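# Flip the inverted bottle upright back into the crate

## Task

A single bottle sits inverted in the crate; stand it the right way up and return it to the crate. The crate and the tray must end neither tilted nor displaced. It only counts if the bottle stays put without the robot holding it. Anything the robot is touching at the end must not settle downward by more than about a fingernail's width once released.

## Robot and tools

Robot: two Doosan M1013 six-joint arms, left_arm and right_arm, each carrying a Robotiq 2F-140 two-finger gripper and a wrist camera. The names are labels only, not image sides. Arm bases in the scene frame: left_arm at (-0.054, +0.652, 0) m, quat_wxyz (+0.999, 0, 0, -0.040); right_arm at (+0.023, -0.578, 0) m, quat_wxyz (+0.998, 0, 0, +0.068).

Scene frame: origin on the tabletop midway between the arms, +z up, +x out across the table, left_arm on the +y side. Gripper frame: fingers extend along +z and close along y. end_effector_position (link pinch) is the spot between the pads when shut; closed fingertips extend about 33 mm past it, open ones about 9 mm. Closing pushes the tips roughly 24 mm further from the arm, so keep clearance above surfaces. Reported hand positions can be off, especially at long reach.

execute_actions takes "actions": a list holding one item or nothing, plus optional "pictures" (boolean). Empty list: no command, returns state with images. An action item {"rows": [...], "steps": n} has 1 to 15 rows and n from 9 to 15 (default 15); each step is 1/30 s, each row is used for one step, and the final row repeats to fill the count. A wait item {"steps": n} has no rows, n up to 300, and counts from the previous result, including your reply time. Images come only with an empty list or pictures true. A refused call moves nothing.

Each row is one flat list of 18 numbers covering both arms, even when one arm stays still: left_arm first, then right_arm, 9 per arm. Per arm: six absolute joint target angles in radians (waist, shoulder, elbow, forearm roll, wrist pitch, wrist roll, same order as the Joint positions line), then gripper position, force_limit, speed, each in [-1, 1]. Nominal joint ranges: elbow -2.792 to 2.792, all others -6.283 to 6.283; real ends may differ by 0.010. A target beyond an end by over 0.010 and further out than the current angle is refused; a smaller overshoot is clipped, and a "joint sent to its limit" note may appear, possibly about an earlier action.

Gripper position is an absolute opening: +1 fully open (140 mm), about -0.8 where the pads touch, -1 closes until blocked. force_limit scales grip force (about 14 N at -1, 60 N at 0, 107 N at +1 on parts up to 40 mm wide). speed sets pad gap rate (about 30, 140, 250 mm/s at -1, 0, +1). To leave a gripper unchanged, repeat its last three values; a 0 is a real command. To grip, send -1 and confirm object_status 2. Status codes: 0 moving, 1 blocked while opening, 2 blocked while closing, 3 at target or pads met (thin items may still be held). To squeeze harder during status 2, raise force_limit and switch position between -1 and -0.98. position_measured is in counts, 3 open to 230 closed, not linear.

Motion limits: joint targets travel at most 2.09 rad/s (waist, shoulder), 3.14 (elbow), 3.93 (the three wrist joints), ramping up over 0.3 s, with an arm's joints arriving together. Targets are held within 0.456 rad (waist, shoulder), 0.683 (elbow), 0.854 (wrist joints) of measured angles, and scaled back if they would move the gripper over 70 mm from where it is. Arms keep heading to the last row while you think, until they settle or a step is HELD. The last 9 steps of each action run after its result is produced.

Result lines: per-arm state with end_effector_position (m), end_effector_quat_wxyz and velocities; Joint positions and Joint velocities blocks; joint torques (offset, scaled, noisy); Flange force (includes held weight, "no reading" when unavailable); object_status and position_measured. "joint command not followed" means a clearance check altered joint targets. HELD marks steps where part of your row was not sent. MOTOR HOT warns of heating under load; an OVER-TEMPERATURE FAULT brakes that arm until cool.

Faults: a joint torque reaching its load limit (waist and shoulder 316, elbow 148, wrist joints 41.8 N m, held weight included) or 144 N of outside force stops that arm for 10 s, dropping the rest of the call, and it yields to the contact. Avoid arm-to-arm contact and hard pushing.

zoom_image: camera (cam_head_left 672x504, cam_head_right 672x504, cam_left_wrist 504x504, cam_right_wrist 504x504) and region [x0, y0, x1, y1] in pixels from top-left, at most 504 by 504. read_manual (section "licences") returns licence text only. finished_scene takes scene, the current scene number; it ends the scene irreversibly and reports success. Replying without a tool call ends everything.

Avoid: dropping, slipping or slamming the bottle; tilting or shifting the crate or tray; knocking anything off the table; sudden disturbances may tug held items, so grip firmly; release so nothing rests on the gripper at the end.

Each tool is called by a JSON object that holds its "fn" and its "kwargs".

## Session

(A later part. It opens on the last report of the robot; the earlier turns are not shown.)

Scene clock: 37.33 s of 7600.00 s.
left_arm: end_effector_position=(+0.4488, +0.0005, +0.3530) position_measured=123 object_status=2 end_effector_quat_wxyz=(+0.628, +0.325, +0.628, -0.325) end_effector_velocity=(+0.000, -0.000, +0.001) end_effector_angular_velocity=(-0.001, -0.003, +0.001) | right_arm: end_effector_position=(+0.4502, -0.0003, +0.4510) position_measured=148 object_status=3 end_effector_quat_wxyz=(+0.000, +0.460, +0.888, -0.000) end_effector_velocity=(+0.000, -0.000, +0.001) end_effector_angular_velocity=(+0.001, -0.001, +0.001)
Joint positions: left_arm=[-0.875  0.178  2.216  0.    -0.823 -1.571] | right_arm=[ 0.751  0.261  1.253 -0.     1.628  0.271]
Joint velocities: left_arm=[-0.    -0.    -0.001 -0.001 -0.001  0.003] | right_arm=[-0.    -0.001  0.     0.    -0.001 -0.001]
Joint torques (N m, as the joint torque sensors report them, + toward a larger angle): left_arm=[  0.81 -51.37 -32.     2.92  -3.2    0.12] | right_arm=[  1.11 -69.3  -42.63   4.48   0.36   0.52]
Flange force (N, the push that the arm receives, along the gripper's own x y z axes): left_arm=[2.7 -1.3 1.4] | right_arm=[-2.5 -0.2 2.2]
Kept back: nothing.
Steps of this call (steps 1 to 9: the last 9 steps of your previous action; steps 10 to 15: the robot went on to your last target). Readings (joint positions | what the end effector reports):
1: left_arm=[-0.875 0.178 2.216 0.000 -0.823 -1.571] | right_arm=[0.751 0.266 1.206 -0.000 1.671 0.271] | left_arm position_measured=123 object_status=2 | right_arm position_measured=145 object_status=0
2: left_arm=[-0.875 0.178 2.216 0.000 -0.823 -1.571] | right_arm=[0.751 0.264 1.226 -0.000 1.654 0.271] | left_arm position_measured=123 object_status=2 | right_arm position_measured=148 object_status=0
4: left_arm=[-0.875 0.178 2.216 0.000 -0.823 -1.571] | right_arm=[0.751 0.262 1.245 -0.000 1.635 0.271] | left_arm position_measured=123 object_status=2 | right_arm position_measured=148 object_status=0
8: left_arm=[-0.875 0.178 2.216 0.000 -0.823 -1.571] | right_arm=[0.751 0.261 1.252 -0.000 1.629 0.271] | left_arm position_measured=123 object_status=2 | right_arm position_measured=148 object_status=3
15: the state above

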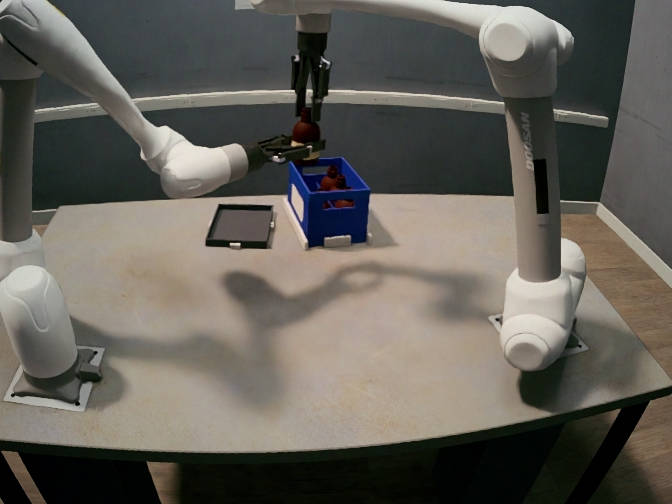

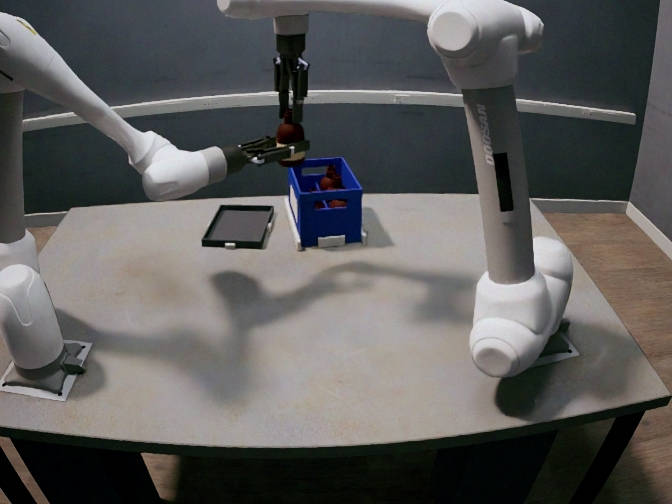

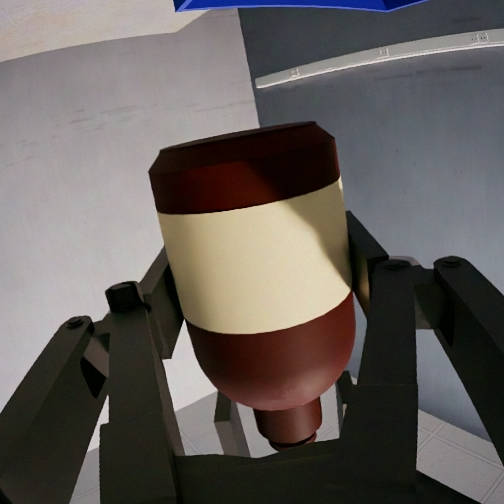

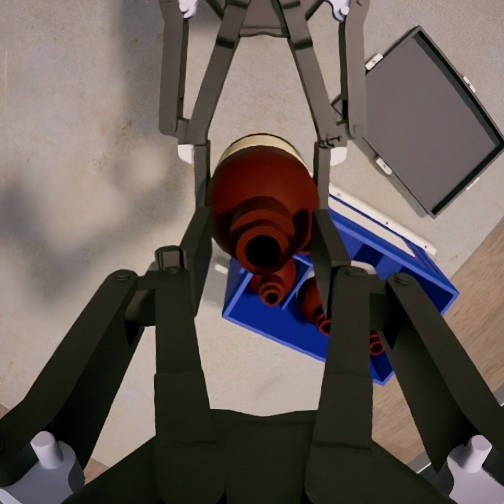

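{"fn": "execute_actions", "kwargs": {"actions": [{"rows": [[-0.875,0.1778,2.2156,0,-0.8226,-1.5708,-1,0.5,-0.6, 0.7572,0.2629,1.2555,0,1.6232,0.2772,-0.15,0.5,0]], "steps": 12}]}}

{"fn": "execute_actions", "kwargs": {"actions": [{"rows": [[-0.875,0.1778,2.2156,0,-0.8226,-1.5708,-1,0.5,-0.6, 0.7572,0.2629,1.2555,0,1.6232,0.2772,-1,0.6,-0.5]], "steps": 15}]}}

{"fn": "execute_actions", "kwargs": {"actions": [{"steps": 14}], "pictures": true}}

Scene clock: 38.33 s of 7600.00 s.
left_arm: end_effector_position=(+0.4487, +0.0004, +0.3530) position_measured=123 object_status=2 end_effector_quat_wxyz=(+0.628, +0.325, +0.628, -0.325) end_effector_velocity=(+0.001, -0.001, +0.001) end_effector_angular_velocity=(-0.002, +0.000, +0.001) | right_arm: end_effector_position=(+0.4489, +0.0014, +0.4499) position_measured=148 object_status=3 end_effector_quat_wxyz=(+0.000, +0.460, +0.888, +0.000) end_effector_velocity=(-0.018, +0.027, -0.024) end_effector_angular_velocity=(-0.006, +0.004, -0.001)
Joint positions: left_arm=[-0.875  0.178  2.216  0.    -0.823 -1.571] | right_arm=[0.754 0.261 1.254 0.    1.626 0.274]
Joint velocities: left_arm=[-0.     0.    -0.002 -0.002  0.     0.   ] | right_arm=[ 0.044  0.02   0.018 -0.    -0.031  0.045]
Joint torques (N m, as the joint torque sensors report them, + toward a larger angle): left_arm=[ -0.27 -50.8  -32.54   2.85  -3.13   0.14] | right_arm=[ -4.89 -65.21 -41.7    4.33  -0.22   0.47]
Flange force (N, the push that the arm receives, along the gripper's own x y z axes): left_arm=[2.2 0.9 -0.2] | right_arm=[2.3 -0.5 2.7]
Steps of this call (steps 1 to 15: the robot went on to your last target; steps 16 to 27: nothing new was sent; steps 28 to 30: the first 3 steps of this action). Readings (joint positions | what the end effector reports):
28: left_arm=[-0.875 0.178 2.216 0.000 -0.823 -1.571] | right_arm=[0.751 0.260 1.253 0.000 1.628 0.271] | left_arm position_measured=123 object_status=2 | right_arm position_measured=148 object_status=3
29: left_arm=[-0.875 0.178 2.216 0.000 -0.823 -1.571] | right_arm=[0.752 0.261 1.254 0.000 1.627 0.272] | left_arm position_measured=123 object_status=2 | right_arm position_measured=148 object_status=3
30: the state above

Scene clock: 38.83 s of 7600.00 s.
left_arm: end_effector_position=(+0.4487, +0.0004, +0.3530) position_measured=123 object_status=2 end_effector_quat_wxyz=(+0.628, +0.325, +0.628, -0.325) end_effector_velocity=(-0.000, +0.000, -0.001) end_effector_angular_velocity=(+0.001, +0.002, -0.001) | right_arm: end_effector_position=(+0.4474, +0.0037, +0.4480) position_measured=169 object_status=0 end_effector_quat_wxyz=(-0.000, +0.460, +0.888, +0.000) end_effector_velocity=(-0.001, -0.000, +0.000) end_effector_angular_velocity=(+0.000, +0.000, -0.001)
Joint positions: left_arm=[-0.875  0.178  2.216  0.    -0.823 -1.571] | right_arm=[0.757 0.263 1.255 0.    1.623 0.277]
Joint velocities: left_arm=[-0.    -0.     0.001  0.001  0.    -0.001] | right_arm=[ 0.    -0.001  0.001  0.     0.     0.001]
Joint torques (N m, as the joint torque sensors report them, + toward a larger angle): left_arm=[  0.17 -51.76 -32.07   2.94  -3.17   0.13] | right_arm=[  0.44 -68.28 -42.82   4.41   0.07   0.61]
Flange force (N, the push that the arm receives, along the gripper's own x y z axes): left_arm=[3.3 0.0 1.6] | right_arm=[-2.4 -3.0 2.3]
Steps of this call (steps 1 to 9: the last 9 steps of your previous action; steps 10 to 15: the first 6 steps of this action). Readings (joint positions | what the end effector reports):
10: left_arm=[-0.875 0.178 2.216 0.000 -0.823 -1.571] | right_arm=[0.757 0.263 1.255 0.000 1.623 0.277] | left_arm position_measured=123 object_status=2 | right_arm position_measured=148 object_status=0
11: left_arm=[-0.875 0.178 2.216 0.000 -0.823 -1.571] | right_arm=[0.757 0.263 1.255 0.000 1.623 0.277] | left_arm position_measured=123 object_status=2 | right_arm position_measured=150 object_status=0
13: left_arm=[-0.875 0.178 2.216 0.000 -0.823 -1.571] | right_arm=[0.757 0.263 1.255 0.000 1.623 0.277] | left_arm position_measured=123 object_status=2 | right_arm position_measured=159 object_status=0
15: the state above

Scene clock: 39.30 s of 7600.00 s.
left_arm: end_effector_position=(+0.4487, +0.0004, +0.3530) position_measured=123 object_status=2 end_effector_quat_wxyz=(+0.628, +0.325, +0.628, -0.325) end_effector_velocity=(+0.001, -0.000, +0.001) end_effector_angular_velocity=(-0.002, +0.001, +0.001) | right_arm: end_effector_position=(+0.4474, +0.0038, +0.4479) position_measured=186 object_status=2 end_effector_quat_wxyz=(+0.000, +0.460, +0.888, +0.000) end_effector_velocity=(-0.001, -0.000, -0.001) end_effector_angular_velocity=(-0.001, +0.001, +0.001)
Joint positions: left_arm=[-0.875  0.178  2.216  0.    -0.823 -1.571] | right_arm=[0.757 0.263 1.255 0.    1.623 0.277]
Joint velocities: left_arm=[-0.     0.    -0.002 -0.002  0.001 -0.   ] | right_arm=[ 0.    -0.001  0.002  0.    -0.    -0.   ]
Joint torques (N m, as the joint torque sensors report them, + toward a larger angle): left_arm=[  4.18 -57.34 -37.38   1.31  -5.51  -0.54] | right_arm=[  2.62 -65.09 -37.3    5.07   1.35   0.49]
Flange force (N, the push that the arm receives, along the gripper's own x y z axes): left_arm=[10.1 -5.0 1.2] | right_arm=[-3.3 4.1 -5.3]
Kept back: nothing.
Steps of this call (steps 1 to 9: the last 9 steps of your previous action; steps 10 to 14: the robot went on to your last target). Readings (joint positions | what the end effector reports):
1: left_arm=[-0.875 0.178 2.216 0.000 -0.823 -1.571] | right_arm=[0.757 0.263 1.255 0.000 1.623 0.277] | left_arm position_measured=123 object_status=2 | right_arm position_measured=173 object_status=0
2: left_arm=[-0.875 0.178 2.216 0.000 -0.823 -1.571] | right_arm=[0.757 0.263 1.255 0.000 1.623 0.277] | left_arm position_measured=123 object_status=2 | right_arm position_measured=178 object_status=0
4: left_arm=[-0.875 0.178 2.216 0.000 -0.823 -1.571] | right_arm=[0.757 0.263 1.255 0.000 1.623 0.277] | left_arm position_measured=123 object_status=2 | right_arm position_measured=186 object_status=0
8: left_arm=[-0.875 0.178 2.216 0.000 -0.823 -1.571] | right_arm=[0.757 0.263 1.255 0.000 1.623 0.277] | left_arm position_measured=123 object_status=2 | right_arm position_measured=186 object_status=0
14: the state above

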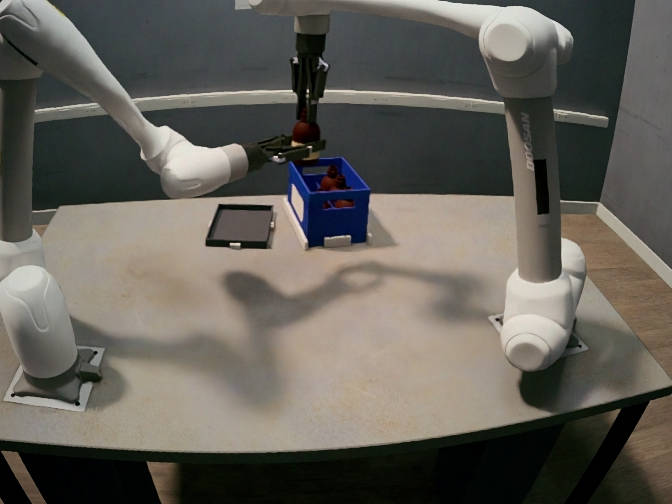

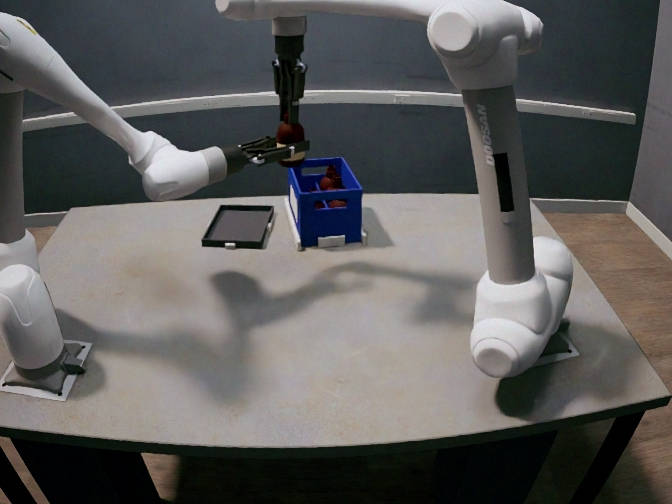

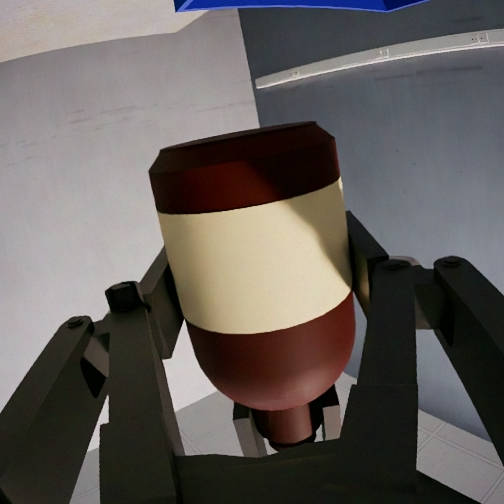

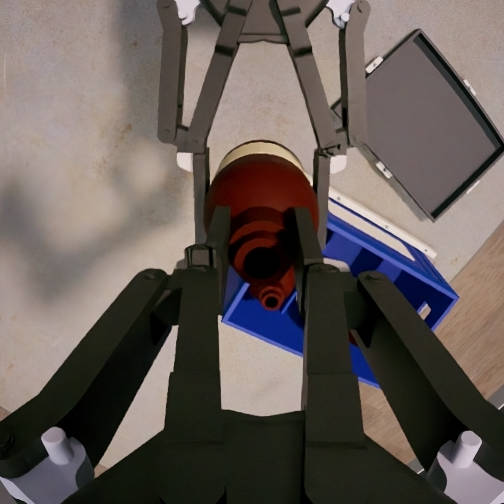

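{"fn": "execute_actions", "kwargs": {"actions": [{"rows": [[-0.875,0.1778,2.2156,0,-0.8226,-1.5708,0.6,0.5,0, 0.7572,0.2629,1.2555,0,1.6232,0.2772,-1,0.6,-0.5],[-0.875,0.1778,2.2156,0,-0.8226,-1.5708,0.6,0.5,0, 0.7572,0.2629,1.2555,0,1.6232,0.2772,-1,0.6,-0.5],[-0.875,0.1778,2.2156,0,-0.8226,-1.5708,0.6,0.5,0, 0.7572,0.2629,1.2555,0,1.6232,0.2772,-1,0.6,-0.5],[-0.875,0.1778,2.2156,0,-0.8226,-1.5708,0.6,0.5,0, 0.7572,0.2629,1.2555,0,1.6232,0.2772,-1,0.6,-0.5],[-0.875,0.1778,2.2156,0,-0.8226,-1.5708,0.6,0.5,0, 0.7572,0.2629,1.2555,0,1.6232,0.2772,-1,0.6,-0.5],[-0.875,0.1778,2.2156,0,-0.8226,-1.5708,0.6,0.5,0, 0.7572,0.2629,1.2555,0,1.6232,0.2772,-1,0.6,-0.5],[-0.875,-0.06,2.485,0,-0.854,-1.5708,0.6,0.5,0, 0.7572,0.2629,1.2555,0,1.6232,0.2772,-1,0.6,-0.5]], "steps": 15}]}}

{"fn": "execute_actions", "kwargs": {"actions": [{"steps": 16}]}}

{"fn": "execute_actions", "kwargs": {"actions": [{"rows": [[-0.875,-0.06,2.485,0,-0.854,1.5708,0.6,0.5,0, 0.4675,0.581,0.9152,0,1.6454,1.2485,-1,0.6,-0.5]], "steps": 15}]}}

{"fn": "execute_actions", "kwargs": {"actions": [{"steps": 35}], "pictures": true}}

Scene clock: 41.03 s of 7600.00 s.
left_arm: end_effector_position=(+0.4487, +0.0004, +0.3532) position_measured=90 object_status=0 end_effector_quat_wxyz=(+0.628, +0.325, +0.628, -0.325) end_effector_velocity=(+0.000, -0.001, +0.000) end_effector_angular_velocity=(-0.001, +0.001, +0.000) | right_arm: end_effector_position=(+0.4473, +0.0036, +0.4479) position_measured=186 object_status=2 end_effector_quat_wxyz=(-0.000, +0.460, +0.888, -0.000) end_effector_velocity=(-0.000, -0.000, +0.001) end_effector_angular_velocity=(+0.001, -0.001, +0.000)
Joint positions: left_arm=[-0.875  0.178  2.216 -0.    -0.823 -1.571] | right_arm=[0.757 0.263 1.256 0.    1.623 0.277]
Joint velocities: left_arm=[-0.     0.    -0.001 -0.001  0.001 -0.001] | right_arm=[ 0.    -0.001  0.     0.    -0.    -0.   ]
Joint torques (N m, as the joint torque sensors report them, + toward a larger angle): left_arm=[ -0.07 -49.53 -30.41   3.02  -2.37   0.09] | right_arm=[  0.48 -72.12 -44.28   4.46   0.05   0.65]
Flange force (N, the push that the arm receives, along the gripper's own x y z axes): left_arm=[0.6 0.1 1.7] | right_arm=[-1.8 -0.7 4.1]
Steps of this call (steps 1 to 15: the robot went on to your last target; steps 16 to 46: nothing new was sent; steps 47 to 52: the first 6 steps of this action). Readings (joint positions | what the end effector reports):
47: left_arm=[-0.875 0.178 2.216 -0.000 -0.823 -1.571] | right_arm=[0.757 0.263 1.255 0.000 1.623 0.277] | left_arm position_measured=123 object_status=0 | right_arm position_measured=186 object_status=2
48: left_arm=[-0.875 0.178 2.216 -0.000 -0.823 -1.571] | right_arm=[0.757 0.263 1.255 0.000 1.623 0.277] | left_arm position_measured=123 object_status=0 | right_arm position_measured=186 object_status=2
50: left_arm=[-0.875 0.178 2.216 -0.000 -0.823 -1.571] | right_arm=[0.757 0.263 1.256 0.000 1.623 0.277] | left_arm position_measured=105 object_status=0 | right_arm position_measured=186 object_status=2
52: the state above

Scene clock: 41.57 s of 7600.00 s.
left_arm: end_effector_position=(+0.3584, +0.1281, +0.3503) position_measured=53 object_status=3 end_effector_quat_wxyz=(+0.628, +0.325, +0.628, -0.325) end_effector_velocity=(-0.032, +0.047, -0.007) end_effector_angular_velocity=(-0.001, +0.001, +0.002) | right_arm: end_effector_position=(+0.4473, +0.0036, +0.4479) position_measured=186 object_status=2 end_effector_quat_wxyz=(-0.000, +0.460, +0.888, -0.000) end_effector_velocity=(-0.000, -0.000, +0.000) end_effector_angular_velocity=(-0.000, -0.000, -0.000)
Joint positions: left_arm=[-0.875 -0.055  2.479 -0.    -0.853 -1.571] | right_arm=[0.757 0.263 1.256 0.    1.623 0.277]
Joint velocities: left_arm=[ 0.001 -0.084  0.096 -0.002 -0.012 -0.   ] | right_arm=[-0.    -0.001  0.    -0.     0.     0.   ]
Joint torques (N m, as the joint torque sensors report them, + toward a larger angle): left_arm=[ -2.29  -7.62 -35.56   3.76  -3.05   0.04] | right_arm=[  1.01 -70.81 -44.13   4.48  -0.06   0.65]
Flange force (N, the push that the arm receives, along the gripper's own x y z axes): left_arm=[-12.2 -4.7 -7.0] | right_arm=[-2.8 -1.3 4.4]
Kept back: nothing.
Steps of this call (steps 1 to 9: the last 9 steps of your previous action; steps 10 to 16: the robot went on to your last target). Readings (joint positions | what the end effector reports):
1: left_arm=[-0.875 0.178 2.216 -0.000 -0.823 -1.571] | right_arm=[0.757 0.263 1.256 0.000 1.623 0.277] | left_arm position_measured=82 object_status=0 | right_arm position_measured=186 object_status=2
2: left_arm=[-0.875 0.174 2.220 -0.000 -0.823 -1.571] | right_arm=[0.757 0.263 1.256 0.000 1.623 0.277] | left_arm position_measured=74 object_status=0 | right_arm position_measured=186 object_status=2
4: left_arm=[-0.875 0.145 2.253 -0.000 -0.827 -1.571] | right_arm=[0.757 0.263 1.256 0.000 1.623 0.277] | left_arm position_measured=59 object_status=0 | right_arm position_measured=186 object_status=2
8: left_arm=[-0.875 0.061 2.348 -0.000 -0.838 -1.571] | right_arm=[0.757 0.263 1.256 0.000 1.623 0.277] | left_arm position_measured=53 object_status=0 | right_arm position_measured=186 object_status=2
16: the state above

Scene clock: 41.77 s of 7600.00 s.
left_arm: end_effector_position=(+0.3569, +0.1301, +0.3499) position_measured=53 object_status=3 end_effector_quat_wxyz=(+0.654, +0.379, +0.597, -0.268) end_effector_velocity=(-0.003, +0.005, -0.000) end_effector_angular_velocity=(+1.212, -1.714, +0.001) | right_arm: end_effector_position=(+0.4969, +0.0064, +0.4400) position_measured=186 object_status=2 end_effector_quat_wxyz=(-0.000, +0.545, +0.838, +0.000) end_effector_velocity=(+0.393, +0.002, -0.070) end_effector_angular_velocity=(-0.007, +0.006, -1.604)
Joint positions: left_arm=[-0.875 -0.058  2.483 -0.    -0.854 -1.394] | right_arm=[0.708 0.318 1.198 0.    1.626 0.426]
Joint velocities: left_arm=[ 0.    -0.008  0.009 -0.001 -0.001  2.1  ] | right_arm=[-0.389  0.43  -0.453 -0.     0.032  1.215]
Joint torques (N m, as the joint torque sensors report them, + toward a larger angle): left_arm=[ -0.03 -24.21 -29.02   2.94  -2.54   0.38] | right_arm=[ 12.38 -98.69 -49.09   5.1    0.12   0.37]
Flange force (N, the push that the arm receives, along the gripper's own x y z axes): left_arm=[0.0 1.0 2.0] | right_arm=[-3.9 2.5 6.5]
Steps of this call (steps 1 to 6: the first 6 steps of this action). Readings (joint positions | what the end effector reports):
1: left_arm=[-0.875 -0.057 2.481 -0.000 -0.854 -1.571] | right_arm=[0.757 0.263 1.256 0.000 1.623 0.277] | left_arm position_measured=53 object_status=3 | right_arm position_measured=186 object_status=2
2: left_arm=[-0.875 -0.057 2.482 -0.000 -0.854 -1.564] | right_arm=[0.755 0.265 1.253 0.000 1.623 0.285] | left_arm position_measured=53 object_status=3 | right_arm position_measured=186 object_status=2
4: left_arm=[-0.875 -0.058 2.483 -0.000 -0.854 -1.508] | right_arm=[0.737 0.286 1.231 0.000 1.624 0.341] | left_arm position_measured=53 object_status=3 | right_arm position_measured=186 object_status=2
6: the state above

Scene clock: 42.93 s of 7600.00 s.
left_arm: end_effector_position=(+0.3564, +0.1310, +0.3498) position_measured=53 object_status=3 end_effector_quat_wxyz=(+0.325, +0.628, -0.325, +0.628) end_effector_velocity=(-0.000, -0.001, +0.001) end_effector_angular_velocity=(+0.006, -0.014, -0.001) | right_arm: end_effector_position=(+0.7428, -0.0405, +0.3799) position_measured=186 object_status=2 end_effector_quat_wxyz=(-0.000, +0.895, +0.446, -0.000) end_effector_velocity=(+0.000, +0.000, -0.001) end_effector_angular_velocity=(-0.001, +0.001, -0.000)
Joint positions: left_arm=[-0.875 -0.06   2.485  0.    -0.854  1.57 ] | right_arm=[0.468 0.581 0.915 0.    1.645 1.248]
Joint velocities: left_arm=[-0.    -0.    -0.001  0.001 -0.001  0.014] | right_arm=[ 0.     0.002 -0.    -0.     0.     0.   ]
Joint torques (N m, as the joint torque sensors report them, + toward a larger angle): left_arm=[  0.55 -22.97 -29.26   2.78  -2.28   0.51] | right_arm=[   1.62 -101.42  -44.3     4.38    0.03    0.57]
Flange force (N, the push that the arm receives, along the gripper's own x y z axes): left_arm=[1.4 0.0 0.1] | right_arm=[-3.3 1.3 5.3]
Kept back: nothing.
Steps of this call (steps 1 to 9: the last 9 steps of your previous action; steps 10 to 35: the robot went on to your last target). Readings (joint positions | what the end effector reports):
1: left_arm=[-0.875 -0.059 2.484 -0.000 -0.854 -1.315] | right_arm=[0.695 0.331 1.183 0.000 1.627 0.468] | left_arm position_measured=53 object_status=3 | right_arm position_measured=186 object_status=2
2: left_arm=[-0.875 -0.059 2.484 -0.000 -0.854 -1.222] | right_arm=[0.683 0.345 1.168 0.000 1.628 0.509] | left_arm position_measured=53 object_status=3 | right_arm position_measured=186 object_status=2
4: left_arm=[-0.875 -0.059 2.484 0.000 -0.854 -0.998] | right_arm=[0.659 0.371 1.140 0.000 1.630 0.592] | left_arm position_measured=53 object_status=3 | right_arm position_measured=186 object_status=2
8: left_arm=[-0.875 -0.060 2.485 0.000 -0.854 -0.551] | right_arm=[0.611 0.424 1.083 0.000 1.634 0.757] | left_arm position_measured=53 object_status=3 | right_arm position_measured=186 object_status=2
35: the state above

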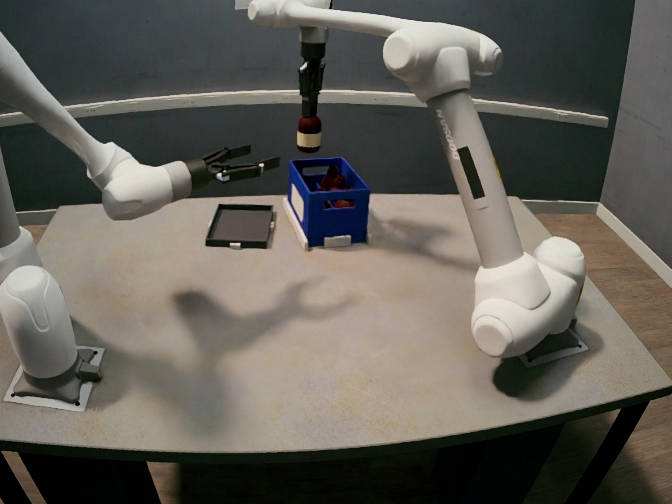

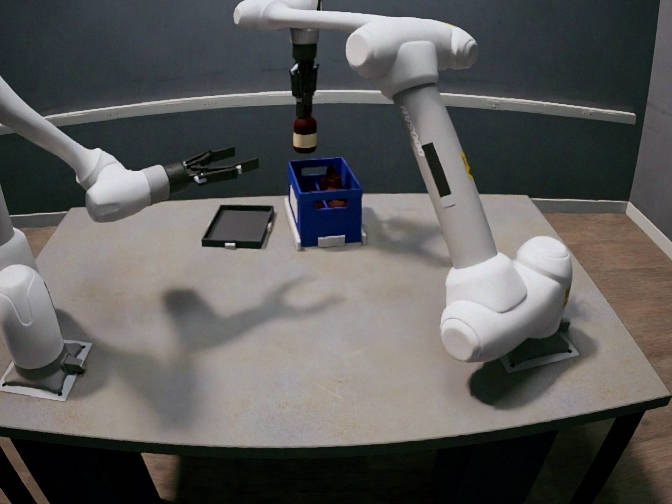

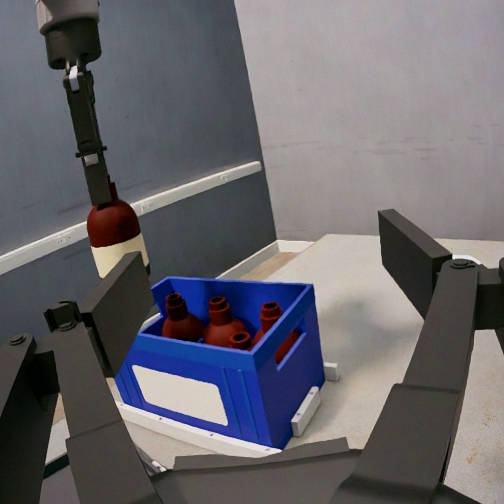

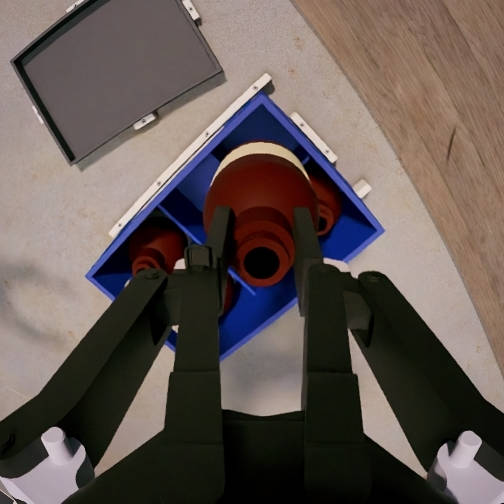

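{"fn": "execute_actions", "kwargs": {"actions": [{"rows": [[-0.875,-0.06,2.485,0,-0.854,1.5708,0.6,0.5,0, 0.4675,0.5805,0.9294,0,1.6317,1.2485,-1,0.6,-0.5],[-0.875,-0.06,2.485,0,-0.854,1.5708,0.6,0.5,0, 0.4675,0.58,0.9437,0,1.618,1.2485,-1,0.6,-0.5],[-0.875,-0.06,2.485,0,-0.854,1.5708,0.6,0.5,0, 0.4675,0.5795,0.9579,0,1.6043,1.2485,-1,0.6,-0.5],[-0.875,-0.06,2.485,0,-0.854,1.5708,0.6,0.5,0, 0.4675,0.579,0.9721,0,1.5905,1.2485,-1,0.6,-0.5],[-0.875,-0.06,2.485,0,-0.854,1.5708,0.6,0.5,0, 0.4675,0.5784,0.9864,0,1.5768,1.2485,-1,0.6,-0.5],[-0.875,-0.06,2.485,0,-0.854,1.5708,0.6,0.5,0, 0.4675,0.5779,1.0006,0,1.5631,1.2485,-1,0.6,-0.5],[-0.875,-0.06,2.485,0,-0.854,1.5708,0.6,0.5,0, 0.4675,0.5786,1.013,0,1.5501,1.2485,-1,0.6,-0.5],[-0.875,-0.06,2.485,0,-0.854,1.5708,0.6,0.5,0, 0.4675,0.5792,1.0253,0,1.537,1.2485,-1,0.6,-0.5],[-0.875,-0.06,2.485,0,-0.854,1.5708,0.6,0.5,0, 0.4675,0.5799,1.0377,0,1.524,1.2485,-1,0.6,-0.5],[-0.875,-0.06,2.485,0,-0.854,1.5708,0.6,0.5,0, 0.4675,0.5806,1.0501,0,1.511,1.2485,-1,0.6,-0.5],[-0.875,-0.06,2.485,0,-0.854,1.5708,0.6,0.5,0, 0.4675,0.5812,1.0624,0,1.4979,1.2485,-1,0.6,-0.5],[-0.875,-0.06,2.485,0,-0.854,1.5708,0.6,0.5,0, 0.4675,0.5819,1.0748,0,1.4849,1.2485,-1,0.6,-0.5]], "steps": 15}]}}

{"fn": "execute_actions", "kwargs": {"actions": [{"steps": 16}], "pictures": true}}

Scene clock: 44.30 s of 7600.00 s.
left_arm: end_effector_position=(+0.3564, +0.1310, +0.3498) position_measured=53 object_status=3 end_effector_quat_wxyz=(+0.325, +0.628, -0.325, +0.628) end_effector_velocity=(+0.001, +0.000, -0.001) end_effector_angular_velocity=(+0.000, +0.002, +0.002) | right_arm: end_effector_position=(+0.7432, -0.0403, +0.3591) position_measured=186 object_status=2 end_effector_quat_wxyz=(+0.000, +0.895, +0.446, -0.000) end_effector_velocity=(-0.001, -0.000, -0.183) end_effector_angular_velocity=(+0.001, +0.001, -0.001)
Joint positions: left_arm=[-0.875 -0.06   2.485  0.    -0.854  1.571] | right_arm=[ 0.467  0.58   0.954 -0.     1.608  1.249]
Joint velocities: left_arm=[ 0.001  0.001 -0.    -0.002  0.001 -0.001] | right_arm=[-0.    -0.016  0.353  0.001 -0.337  0.001]
Joint torques (N m, as the joint torque sensors report them, + toward a larger angle): left_arm=[  0.97 -23.32 -29.16   2.83  -2.26   0.15] | right_arm=[  1.98 -95.15 -41.77   4.06  -0.09   0.62]
Flange force (N, the push that the arm receives, along the gripper's own x y z axes): left_arm=[0.5 2.3 0.7] | right_arm=[-7.0 1.2 5.0]
Steps of this call (steps 1 to 30: the robot went on to your last target; steps 31 to 35: nothing new was sent; steps 36 to 41: the first 6 steps of this action). Readings (joint positions | what the end effector reports):
36: left_arm=[-0.875 -0.060 2.485 0.000 -0.854 1.571] | right_arm=[0.467 0.581 0.915 0.000 1.645 1.249] | left_arm position_measured=53 object_status=3 | right_arm position_measured=186 object_status=2
37: left_arm=[-0.875 -0.060 2.485 0.000 -0.854 1.571] | right_arm=[0.467 0.581 0.918 -0.000 1.643 1.249] | left_arm position_measured=53 object_status=3 | right_arm position_measured=186 object_status=2
39: left_arm=[-0.875 -0.060 2.485 0.000 -0.854 1.571] | right_arm=[0.467 0.581 0.933 -0.000 1.629 1.249] | left_arm position_measured=53 object_status=3 | right_arm position_measured=186 object_status=2
41: the state above

Scene clock: 44.83 s of 7600.00 s.
left_arm: end_effector_position=(+0.3564, +0.1310, +0.3498) position_measured=53 object_status=3 end_effector_quat_wxyz=(+0.325, +0.628, -0.325, +0.628) end_effector_velocity=(+0.000, -0.000, +0.000) end_effector_angular_velocity=(+0.000, -0.001, -0.001) | right_arm: end_effector_position=(+0.7428, -0.0406, +0.2904) position_measured=186 object_status=2 end_effector_quat_wxyz=(+0.000, +0.895, +0.446, +0.000) end_effector_velocity=(-0.000, -0.001, -0.005) end_effector_angular_velocity=(-0.001, +0.001, -0.000)
Joint positions: left_arm=[-0.875 -0.06   2.485  0.    -0.854  1.571] | right_arm=[ 0.467  0.582  1.074 -0.     1.486  1.249]
Joint velocities: left_arm=[ 0.     0.001 -0.001  0.002  0.     0.   ] | right_arm=[-0.     0.001  0.008 -0.    -0.008 -0.   ]
Joint torques (N m, as the joint torque sensors report them, + toward a larger angle): left_arm=[ -0.2  -22.62 -29.64   2.8   -2.32   0.13] | right_arm=[   0.84 -103.14  -44.87    4.4    -0.08    0.53]
Flange force (N, the push that the arm receives, along the gripper's own x y z axes): left_arm=[1.8 -1.0 -0.9] | right_arm=[-1.8 1.1 5.1]
Kept back: nothing.
Steps of this call (steps 1 to 9: the last 9 steps of your previous action; steps 10 to 16: the robot went on to your last target). Readings (joint positions | what the end effector reports):
1: left_arm=[-0.875 -0.060 2.485 0.000 -0.854 1.571] | right_arm=[0.467 0.579 0.967 -0.000 1.596 1.248] | left_arm position_measured=53 object_status=3 | right_arm position_measured=186 object_status=2
2: left_arm=[-0.875 -0.060 2.485 0.000 -0.854 1.571] | right_arm=[0.467 0.579 0.979 -0.000 1.583 1.249] | left_arm position_measured=53 object_status=3 | right_arm position_measured=186 object_status=2
4: left_arm=[-0.875 -0.060 2.485 0.000 -0.854 1.571] | right_arm=[0.467 0.579 1.005 -0.000 1.558 1.249] | left_arm position_measured=53 object_status=3 | right_arm position_measured=186 object_status=2
8: left_arm=[-0.875 -0.060 2.485 0.000 -0.854 1.571] | right_arm=[0.467 0.581 1.054 -0.000 1.507 1.249] | left_arm position_measured=53 object_status=3 | right_arm position_measured=186 object_status=2
16: the state above

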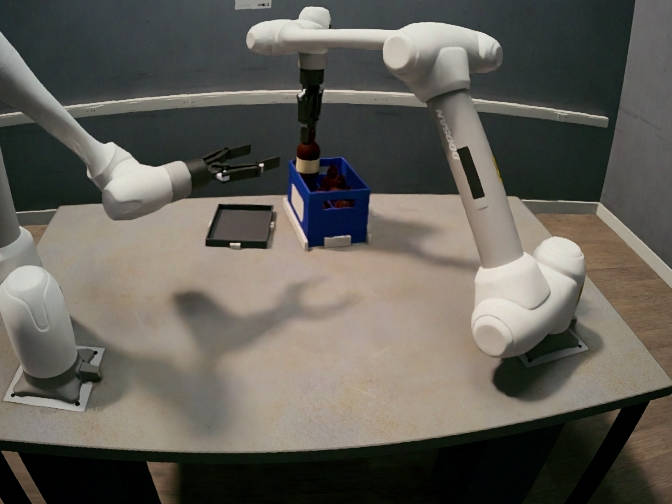

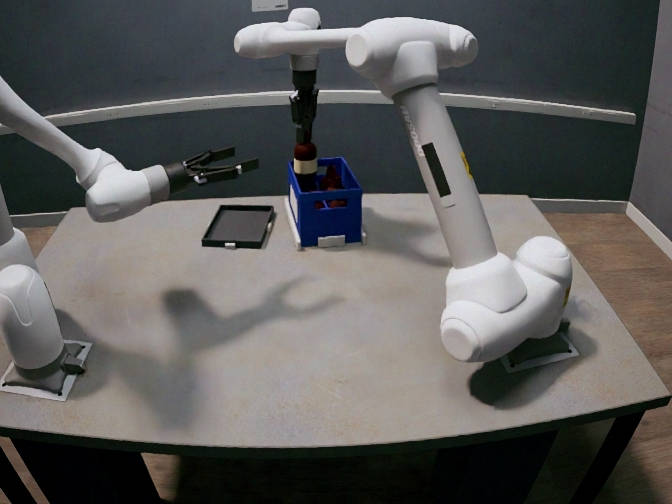

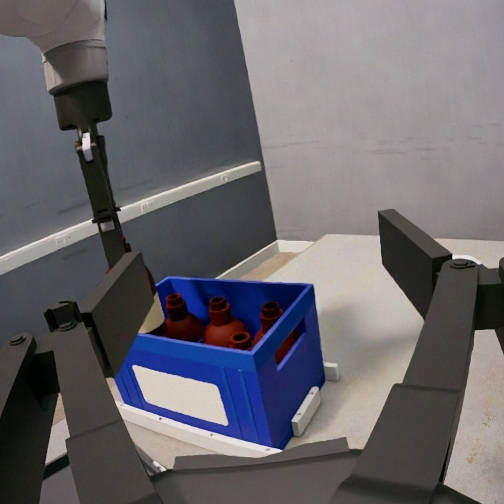

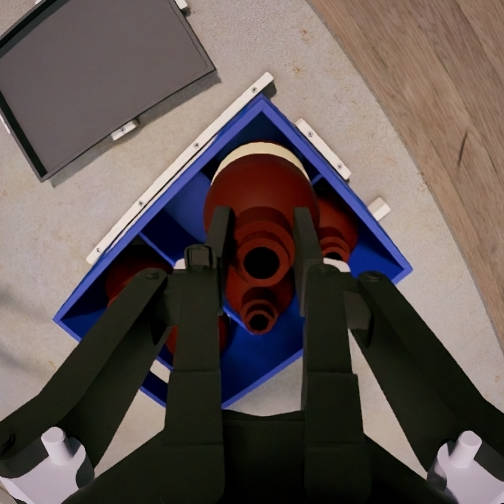

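{"fn": "execute_actions", "kwargs": {"actions": [{"rows": [[-0.875,-0.06,2.485,0,-0.854,1.5708,0.6,0.5,0, 0.4675,0.5835,1.0846,0,1.4734,1.2485,-1,0.6,-0.5],[-0.875,-0.06,2.485,0,-0.854,1.5708,0.6,0.5,0, 0.4675,0.5835,1.0846,0,1.4734,1.2485,-1,0.6,-0.5],[-0.875,-0.06,2.485,0,-0.854,1.5708,0.6,0.5,0, 0.4675,0.5851,1.0945,0,1.4619,1.2485,-1,0.6,-0.5],[-0.875,-0.06,2.485,0,-0.854,1.5708,0.6,0.5,0, 0.4675,0.5867,1.1044,0,1.4504,1.2485,-1,0.6,-0.5],[-0.875,-0.06,2.485,0,-0.854,1.5708,0.6,0.5,0, 0.4675,0.5867,1.1044,0,1.4504,1.2485,-1,0.6,-0.5],[-0.875,-0.06,2.485,0,-0.854,1.5708,0.6,0.5,0, 0.4675,0.5884,1.1143,0,1.4389,1.2485,-1,0.6,-0.5],[-0.875,-0.06,2.485,0,-0.854,1.5708,0.6,0.5,0, 0.4675,0.5901,1.1242,0,1.4273,1.2485,-1,0.6,-0.5],[-0.875,-0.06,2.485,0,-0.854,1.5708,0.6,0.5,0, 0.4675,0.5901,1.1242,0,1.4273,1.2485,-1,0.6,-0.5],[-0.875,-0.06,2.485,0,-0.854,1.5708,0.6,0.5,0, 0.4675,0.592,1.1339,0,1.4157,1.2485,-1,0.6,-0.5],[-0.875,-0.06,2.485,0,-0.854,1.5708,0.6,0.5,0, 0.4675,0.5939,1.1435,0,1.4042,1.2485,-1,0.6,-0.5],[-0.875,-0.06,2.485,0,-0.854,1.5708,0.6,0.5,0, 0.4675,0.5939,1.1435,0,1.4042,1.2485,-1,0.6,-0.5],[-0.875,-0.06,2.485,0,-0.854,1.5708,0.6,0.5,0, 0.4675,0.5959,1.1531,0,1.3926,1.2485,-1,0.6,-0.5],[-0.875,-0.06,2.485,0,-0.854,1.5708,0.6,0.5,0, 0.4675,0.5978,1.1627,0,1.3811,1.2485,-1,0.6,-0.5],[-0.875,-0.06,2.485,0,-0.854,1.5708,0.6,0.5,0, 0.4675,0.5978,1.1627,0,1.3811,1.2485,-1,0.6,-0.5],[-0.875,-0.06,2.485,0,-0.854,1.5708,0.6,0.5,0, 0.4675,0.5998,1.1723,0,1.3695,1.2485,-1,0.6,-0.5]], "steps": 15}]}}

{"fn": "execute_actions", "kwargs": {"actions": [{"steps": 18}], "pictures": true}}

Scene clock: 46.23 s of 7600.00 s.
left_arm: end_effector_position=(+0.3564, +0.1310, +0.3498) position_measured=53 object_status=3 end_effector_quat_wxyz=(+0.325, +0.628, -0.325, +0.628) end_effector_velocity=(+0.000, -0.000, -0.000) end_effector_angular_velocity=(+0.001, -0.000, +0.001) | right_arm: end_effector_position=(+0.7431, -0.0404, +0.2760) position_measured=186 object_status=2 end_effector_quat_wxyz=(+0.000, +0.895, +0.446, -0.000) end_effector_velocity=(-0.001, +0.000, -0.114) end_effector_angular_velocity=(-0.008, +0.012, -0.001)
Joint positions: left_arm=[-0.875 -0.06   2.485  0.    -0.854  1.571] | right_arm=[ 0.467  0.585  1.095 -0.     1.462  1.249]
Joint velocities: left_arm=[-0.     0.001  0.    -0.002  0.     0.002] | right_arm=[ 0.001  0.03   0.156  0.    -0.172  0.001]
Joint torques (N m, as the joint torque sensors report them, + toward a larger angle): left_arm=[ -0.47 -22.77 -29.61   2.91  -2.41   0.1 ] | right_arm=[   1.76 -107.83  -46.21    4.58   -0.09    0.59]
Flange force (N, the push that the arm receives, along the gripper's own x y z axes): left_arm=[1.3 -1.2 -1.0] | right_arm=[1.8 2.8 5.1]
Steps of this call (steps 1 to 15: the robot went on to your last target; steps 16 to 36: nothing new was sent; steps 37 to 42: the first 6 steps of this action). Readings (joint positions | what the end effector reports):
37: left_arm=[-0.875 -0.060 2.485 0.000 -0.854 1.571] | right_arm=[0.467 0.582 1.075 -0.000 1.485 1.249] | left_arm position_measured=53 object_status=3 | right_arm position_measured=186 object_status=2
38: left_arm=[-0.875 -0.060 2.485 0.000 -0.854 1.571] | right_arm=[0.467 0.582 1.077 -0.000 1.482 1.249] | left_arm position_measured=53 object_status=3 | right_arm position_measured=186 object_status=2
40: left_arm=[-0.875 -0.060 2.485 0.000 -0.854 1.571] | right_arm=[0.467 0.583 1.084 -0.000 1.475 1.248] | left_arm position_measured=53 object_status=3 | right_arm position_measured=186 object_status=2
42: the state above

Scene clock: 46.83 s of 7600.00 s.
left_arm: end_effector_position=(+0.3564, +0.1310, +0.3498) position_measured=53 object_status=3 end_effector_quat_wxyz=(+0.325, +0.628, -0.325, +0.628) end_effector_velocity=(-0.000, -0.001, +0.000) end_effector_angular_velocity=(+0.000, -0.001, -0.001) | right_arm: end_effector_position=(+0.7428, -0.0405, +0.2204) position_measured=186 object_status=2 end_effector_quat_wxyz=(-0.000, +0.895, +0.446, +0.000) end_effector_velocity=(-0.001, -0.000, -0.005) end_effector_angular_velocity=(-0.000, +0.001, +0.000)
Joint positions: left_arm=[-0.875 -0.06   2.485  0.    -0.854  1.571] | right_arm=[0.467 0.6   1.172 0.    1.37  1.249]
Joint velocities: left_arm=[-0.     0.    -0.001  0.001  0.001  0.   ] | right_arm=[ 0.001  0.001  0.007 -0.    -0.007  0.   ]
Joint torques (N m, as the joint torque sensors report them, + toward a larger angle): left_arm=[  0.99 -23.98 -29.38   2.86  -2.37   0.05] | right_arm=[   1.71 -102.75  -42.94    4.43    0.33    0.61]
Flange force (N, the push that the arm receives, along the gripper's own x y z axes): left_arm=[-0.6 2.7 1.4] | right_arm=[-1.4 1.9 3.6]
Kept back: nothing.
Steps of this call (steps 1 to 9: the last 9 steps of your previous action; steps 10 to 18: the robot went on to your last target). Readings (joint positions | what the end effector reports):
1: left_arm=[-0.875 -0.060 2.485 0.000 -0.854 1.571] | right_arm=[0.467 0.586 1.100 -0.000 1.456 1.248] | left_arm position_measured=53 object_status=3 | right_arm position_measured=186 object_status=2
2: left_arm=[-0.875 -0.060 2.485 0.000 -0.854 1.571] | right_arm=[0.467 0.587 1.106 -0.000 1.448 1.249] | left_arm position_measured=53 object_status=3 | right_arm position_measured=186 object_status=2
4: left_arm=[-0.875 -0.060 2.485 0.000 -0.854 1.571] | right_arm=[0.467 0.589 1.119 -0.000 1.434 1.249] | left_arm position_measured=53 object_status=3 | right_arm position_measured=186 object_status=2
8: left_arm=[-0.875 -0.060 2.485 0.000 -0.854 1.571] | right_arm=[0.467 0.594 1.145 0.000 1.403 1.248] | left_arm position_measured=53 object_status=3 | right_arm position_measured=186 object_status=2
18: the state above

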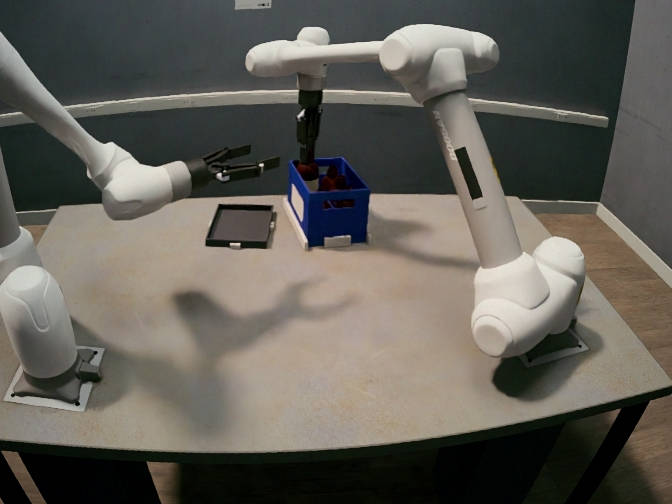

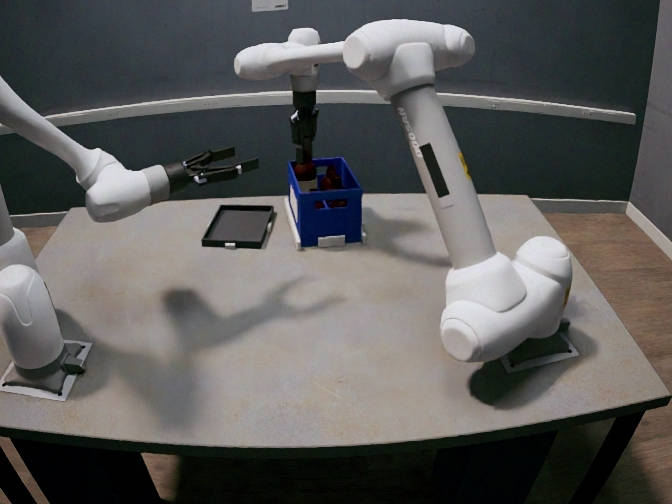

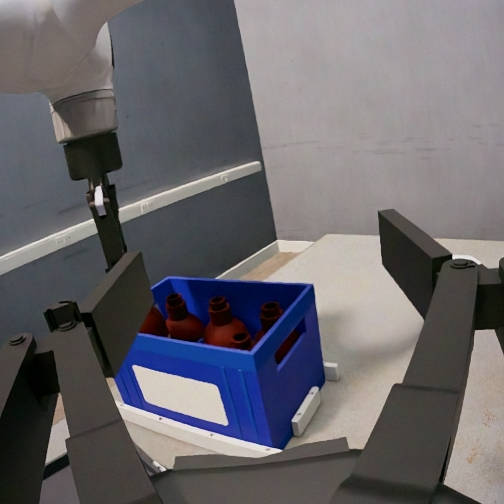

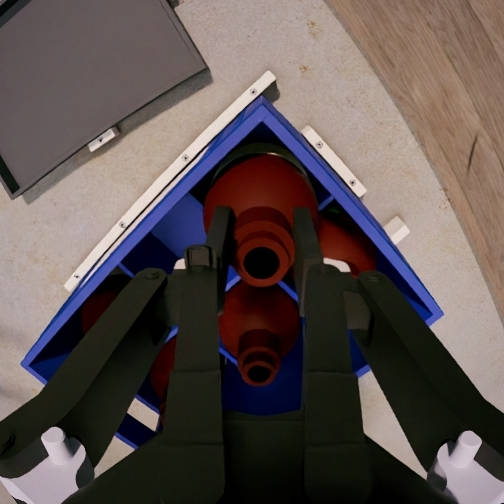

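{"fn": "execute_actions", "kwargs": {"actions": [{"rows": [[-0.875,-0.06,2.485,0,-0.854,1.5708,0.6,0.5,0, 0.4675,0.6017,1.1782,0,1.3617,1.2485,-1,0.6,-0.5],[-0.875,-0.06,2.485,0,-0.854,1.5708,0.6,0.5,0, 0.4675,0.6036,1.1841,0,1.3539,1.2485,-1,0.6,-0.5],[-0.875,-0.06,2.485,0,-0.854,1.5708,0.6,0.5,0, 0.4675,0.6056,1.19,0,1.346,1.2485,-1,0.6,-0.5],[-0.875,-0.06,2.485,0,-0.854,1.5708,0.6,0.5,0, 0.4675,0.6076,1.1959,0,1.3381,1.2485,-1,0.6,-0.5],[-0.875,-0.06,2.485,0,-0.854,1.5708,0.6,0.5,0, 0.4675,0.6097,1.2017,0,1.3302,1.2485,-1,0.6,-0.5],[-0.875,-0.06,2.485,0,-0.854,1.5708,0.6,0.5,0, 0.4675,0.6118,1.2075,0,1.3223,1.2485,-1,0.6,-0.5],[-0.875,-0.06,2.485,0,-0.854,1.5708,0.6,0.5,0, 0.4675,0.6139,1.2132,0,1.3145,1.2485,-1,0.6,-0.5],[-0.875,-0.06,2.485,0,-0.854,1.5708,0.6,0.5,0, 0.4675,0.6161,1.2189,0,1.3066,1.2485,-1,0.6,-0.5],[-0.875,-0.06,2.485,0,-0.854,1.5708,0.6,0.5,0, 0.4675,0.6182,1.2246,0,1.2988,1.2485,-1,0.6,-0.5],[-0.875,-0.06,2.485,0,-0.854,1.5708,0.6,0.5,0, 0.4675,0.6182,1.2246,0,1.2988,1.2485,-1,0.6,-0.5],[-0.875,-0.06,2.485,0,-0.854,1.5708,0.6,0.5,0, 0.4675,0.6204,1.2303,0,1.2909,1.2485,-1,0.6,-0.5],[-0.875,-0.06,2.485,0,-0.854,1.5708,0.6,0.5,0, 0.4675,0.6204,1.2303,0,1.2909,1.2485,-1,0.6,-0.5],[-0.875,-0.06,2.485,0,-0.854,1.5708,0.6,0.5,0, 0.4675,0.6227,1.2357,0,1.2832,1.2485,-1,0.6,-0.5]], "steps": 15}]}}

{"fn": "execute_actions", "kwargs": {"actions": [{"steps": 18}]}}

Scene clock: 48.17 s of 7600.00 s.
left_arm: end_effector_position=(+0.3564, +0.1310, +0.3498) position_measured=53 object_status=3 end_effector_quat_wxyz=(+0.325, +0.628, -0.325, +0.628) end_effector_velocity=(+0.000, +0.001, -0.000) end_effector_angular_velocity=(-0.000, -0.000, +0.001) | right_arm: end_effector_position=(+0.7430, -0.0405, +0.2051) position_measured=186 object_status=2 end_effector_quat_wxyz=(+0.000, +0.895, +0.446, -0.000) end_effector_velocity=(+0.001, +0.000, -0.130) end_effector_angular_velocity=(-0.001, +0.002, -0.002)
Joint positions: left_arm=[-0.875 -0.06   2.485 -0.    -0.854  1.571] | right_arm=[0.467 0.606 1.19  0.    1.346 1.249]
Joint velocities: left_arm=[ 0.    -0.001  0.001 -0.001 -0.001  0.001] | right_arm=[-0.001  0.053  0.15  -0.    -0.201  0.002]
Joint torques (N m, as the joint torque sensors report them, + toward a larger angle): left_arm=[ -0.15 -23.41 -29.68   2.83  -2.44   0.04] | right_arm=[   0.98 -101.09  -42.67    4.13    0.07    0.59]
Flange force (N, the push that the arm receives, along the gripper's own x y z axes): left_arm=[0.3 -0.5 -0.4] | right_arm=[-2.3 1.4 6.0]
Steps of this call (steps 1 to 15: the robot went on to your last target; steps 16 to 34: nothing new was sent; steps 35 to 40: the first 6 steps of this action). Readings (joint positions | what the end effector reports):
35: left_arm=[-0.875 -0.060 2.485 -0.000 -0.854 1.571] | right_arm=[0.467 0.600 1.172 0.000 1.369 1.249] | left_arm position_measured=53 object_status=3 | right_arm position_measured=186 object_status=2
36: left_arm=[-0.875 -0.060 2.485 -0.000 -0.854 1.571] | right_arm=[0.467 0.600 1.174 0.000 1.367 1.249] | left_arm position_measured=53 object_status=3 | right_arm position_measured=186 object_status=2
38: left_arm=[-0.875 -0.060 2.485 -0.000 -0.854 1.571] | right_arm=[0.467 0.602 1.180 0.000 1.359 1.249] | left_arm position_measured=53 object_status=3 | right_arm position_measured=186 object_status=2
40: the state above

Scene clock: 48.77 s of 7600.00 s.
left_arm: end_effector_position=(+0.3564, +0.1310, +0.3498) position_measured=53 object_status=3 end_effector_quat_wxyz=(+0.325, +0.628, -0.325, +0.628) end_effector_velocity=(-0.000, -0.000, +0.000) end_effector_angular_velocity=(+0.001, -0.001, -0.001) | right_arm: end_effector_position=(+0.7428, -0.0406, +0.1652) position_measured=186 object_status=2 end_effector_quat_wxyz=(-0.000, +0.895, +0.446, +0.000) end_effector_velocity=(-0.000, +0.000, -0.002) end_effector_angular_velocity=(+0.000, +0.000, +0.001)
Joint positions: left_arm=[-0.875 -0.06   2.485 -0.    -0.854  1.571] | right_arm=[0.467 0.623 1.236 0.    1.283 1.249]
Joint velocities: left_arm=[ 0.    -0.    -0.001  0.002  0.001 -0.   ] | right_arm=[ 0.     0.001  0.001  0.    -0.002 -0.001]
Joint torques (N m, as the joint torque sensors report them, + toward a larger angle): left_arm=[  0.76 -23.91 -29.67   2.7   -2.33   0.17] | right_arm=[   1.38 -104.87  -43.15    4.14   -0.15    0.56]
Flange force (N, the push that the arm receives, along the gripper's own x y z axes): left_arm=[-0.7 1.2 0.6] | right_arm=[-1.8 1.7 5.1]
Kept back: nothing.
Steps of this call (steps 1 to 9: the last 9 steps of your previous action; steps 10 to 18: the robot went on to your last target). Readings (joint positions | what the end effector reports):
1: left_arm=[-0.875 -0.060 2.485 -0.000 -0.854 1.571] | right_arm=[0.467 0.607 1.195 0.000 1.339 1.249] | left_arm position_measured=53 object_status=3 | right_arm position_measured=186 object_status=2
2: left_arm=[-0.875 -0.060 2.485 -0.000 -0.854 1.571] | right_arm=[0.467 0.609 1.201 0.000 1.332 1.249] | left_arm position_measured=53 object_status=3 | right_arm position_measured=186 object_status=2
4: left_arm=[-0.875 -0.060 2.485 -0.000 -0.854 1.571] | right_arm=[0.467 0.613 1.212 0.000 1.317 1.249] | left_arm position_measured=53 object_status=3 | right_arm position_measured=186 object_status=2
8: left_arm=[-0.875 -0.060 2.485 0.000 -0.854 1.571] | right_arm=[0.467 0.619 1.227 0.000 1.295 1.249] | left_arm position_measured=53 object_status=3 | right_arm position_measured=186 object_status=2
18: the state above

{"fn": "execute_actions", "kwargs": {"actions": [{"rows": [[-0.875,-0.06,2.485,0,-0.854,1.5708,0.6,0.5,0, 0.4675,0.6246,1.24,0,1.277,1.2485,-1,0.6,-0.5]], "steps": 12}]}}

{"fn": "execute_actions", "kwargs": {"actions": [{"steps": 12}]}}

Scene clock: 49.07 s of 7600.00 s.
left_arm: end_effector_position=(+0.3564, +0.1310, +0.3498) position_measured=53 object_status=3 end_effector_quat_wxyz=(+0.325, +0.628, -0.325, +0.628) end_effector_velocity=(-0.000, -0.000, -0.000) end_effector_angular_velocity=(+0.000, -0.000, -0.001) | right_arm: end_effector_position=(+0.7427, -0.0406, +0.1630) position_measured=186 object_status=2 end_effector_quat_wxyz=(+0.000, +0.895, +0.446, -0.000) end_effector_velocity=(-0.003, -0.002, -0.032) end_effector_angular_velocity=(-0.007, +0.010, +0.001)
Joint positions: left_arm=[-0.875 -0.06   2.485 -0.    -0.854  1.571] | right_arm=[0.467 0.624 1.238 0.    1.28  1.249]
Joint velocities: left_arm=[ 0.     0.    -0.     0.002 -0.    -0.001] | right_arm=[ 0.     0.016  0.032 -0.    -0.037 -0.   ]
Joint torques (N m, as the joint torque sensors report them, + toward a larger angle): left_arm=[  0.06 -23.49 -29.75   2.74  -2.22   0.06] | right_arm=[   1.01 -105.58  -43.7     4.17    0.17    0.56]
Flange force (N, the push that the arm receives, along the gripper's own x y z axes): left_arm=[-0.5 -0.5 0.0] | right_arm=[-2.6 1.1 6.1]
Steps of this call (steps 1 to 6: the robot went on to your last target; steps 7 to 9: the first 3 steps of this action). Readings (joint positions | what the end effector reports):
7: left_arm=[-0.875 -0.060 2.485 -0.000 -0.854 1.571] | right_arm=[0.467 0.623 1.236 0.000 1.283 1.249] | left_arm position_measured=53 object_status=3 | right_arm position_measured=186 object_status=2
8: left_arm=[-0.875 -0.060 2.485 -0.000 -0.854 1.571] | right_arm=[0.467 0.623 1.237 0.000 1.282 1.249] | left_arm position_measured=53 object_status=3 | right_arm position_measured=186 object_status=2
9: the state above

Scene clock: 49.47 s of 7600.00 s.
left_arm: end_effector_position=(+0.3564, +0.1310, +0.3498) position_measured=53 object_status=3 end_effector_quat_wxyz=(+0.325, +0.628, -0.325, +0.628) end_effector_velocity=(-0.000, -0.000, -0.000) end_effector_angular_velocity=(+0.000, +0.000, -0.000) | right_arm: end_effector_position=(+0.7428, -0.0406, +0.1612) position_measured=186 object_status=2 end_effector_quat_wxyz=(-0.000, +0.895, +0.446, +0.000) end_effector_velocity=(+0.000, +0.000, +0.000) end_effector_angular_velocity=(+0.001, -0.001, +0.000)
Joint positions: left_arm=[-0.875 -0.06   2.485 -0.    -0.854  1.571] | right_arm=[0.467 0.625 1.24  0.    1.277 1.249]
Joint velocities: left_arm=[-0.  0.  0. -0.  0.  0.] | right_arm=[-0.     0.    -0.001  0.001 -0.001 -0.001]
Joint torques (N m, as the joint torque sensors report them, + toward a larger angle): left_arm=[  0.92 -23.67 -29.85   2.9   -2.4    0.02] | right_arm=[ -1.66 -83.93 -31.     3.43  -0.23   0.57]
Flange force (N, the push that the arm receives, along the gripper's own x y z axes): left_arm=[-0.4 3.0 0.2] | right_arm=[-1.6 -1.7 -17.7]
Kept back: nothing.
Steps of this call (steps 1 to 9: the last 9 steps of your previous action; steps 10 to 12: the robot went on to your last target). Readings (joint positions | what the end effector reports):
1: left_arm=[-0.875 -0.060 2.485 -0.000 -0.854 1.571] | right_arm=[0.467 0.624 1.239 0.000 1.279 1.249] | left_arm position_measured=53 object_status=3 | right_arm position_measured=186 object_status=2
2: left_arm=[-0.875 -0.060 2.485 -0.000 -0.854 1.571] | right_arm=[0.467 0.624 1.239 0.000 1.278 1.249] | left_arm position_measured=53 object_status=3 | right_arm position_measured=186 object_status=2
4: left_arm=[-0.875 -0.060 2.485 -0.000 -0.854 1.571] | right_arm=[0.467 0.624 1.240 0.000 1.278 1.249] | left_arm position_measured=53 object_status=3 | right_arm position_measured=186 object_status=2
8: left_arm=[-0.875 -0.060 2.485 -0.000 -0.854 1.571] | right_arm=[0.467 0.624 1.240 0.000 1.277 1.249] | left_arm position_measured=53 object_status=3 | right_arm position_measured=186 object_status=2
12: the state above


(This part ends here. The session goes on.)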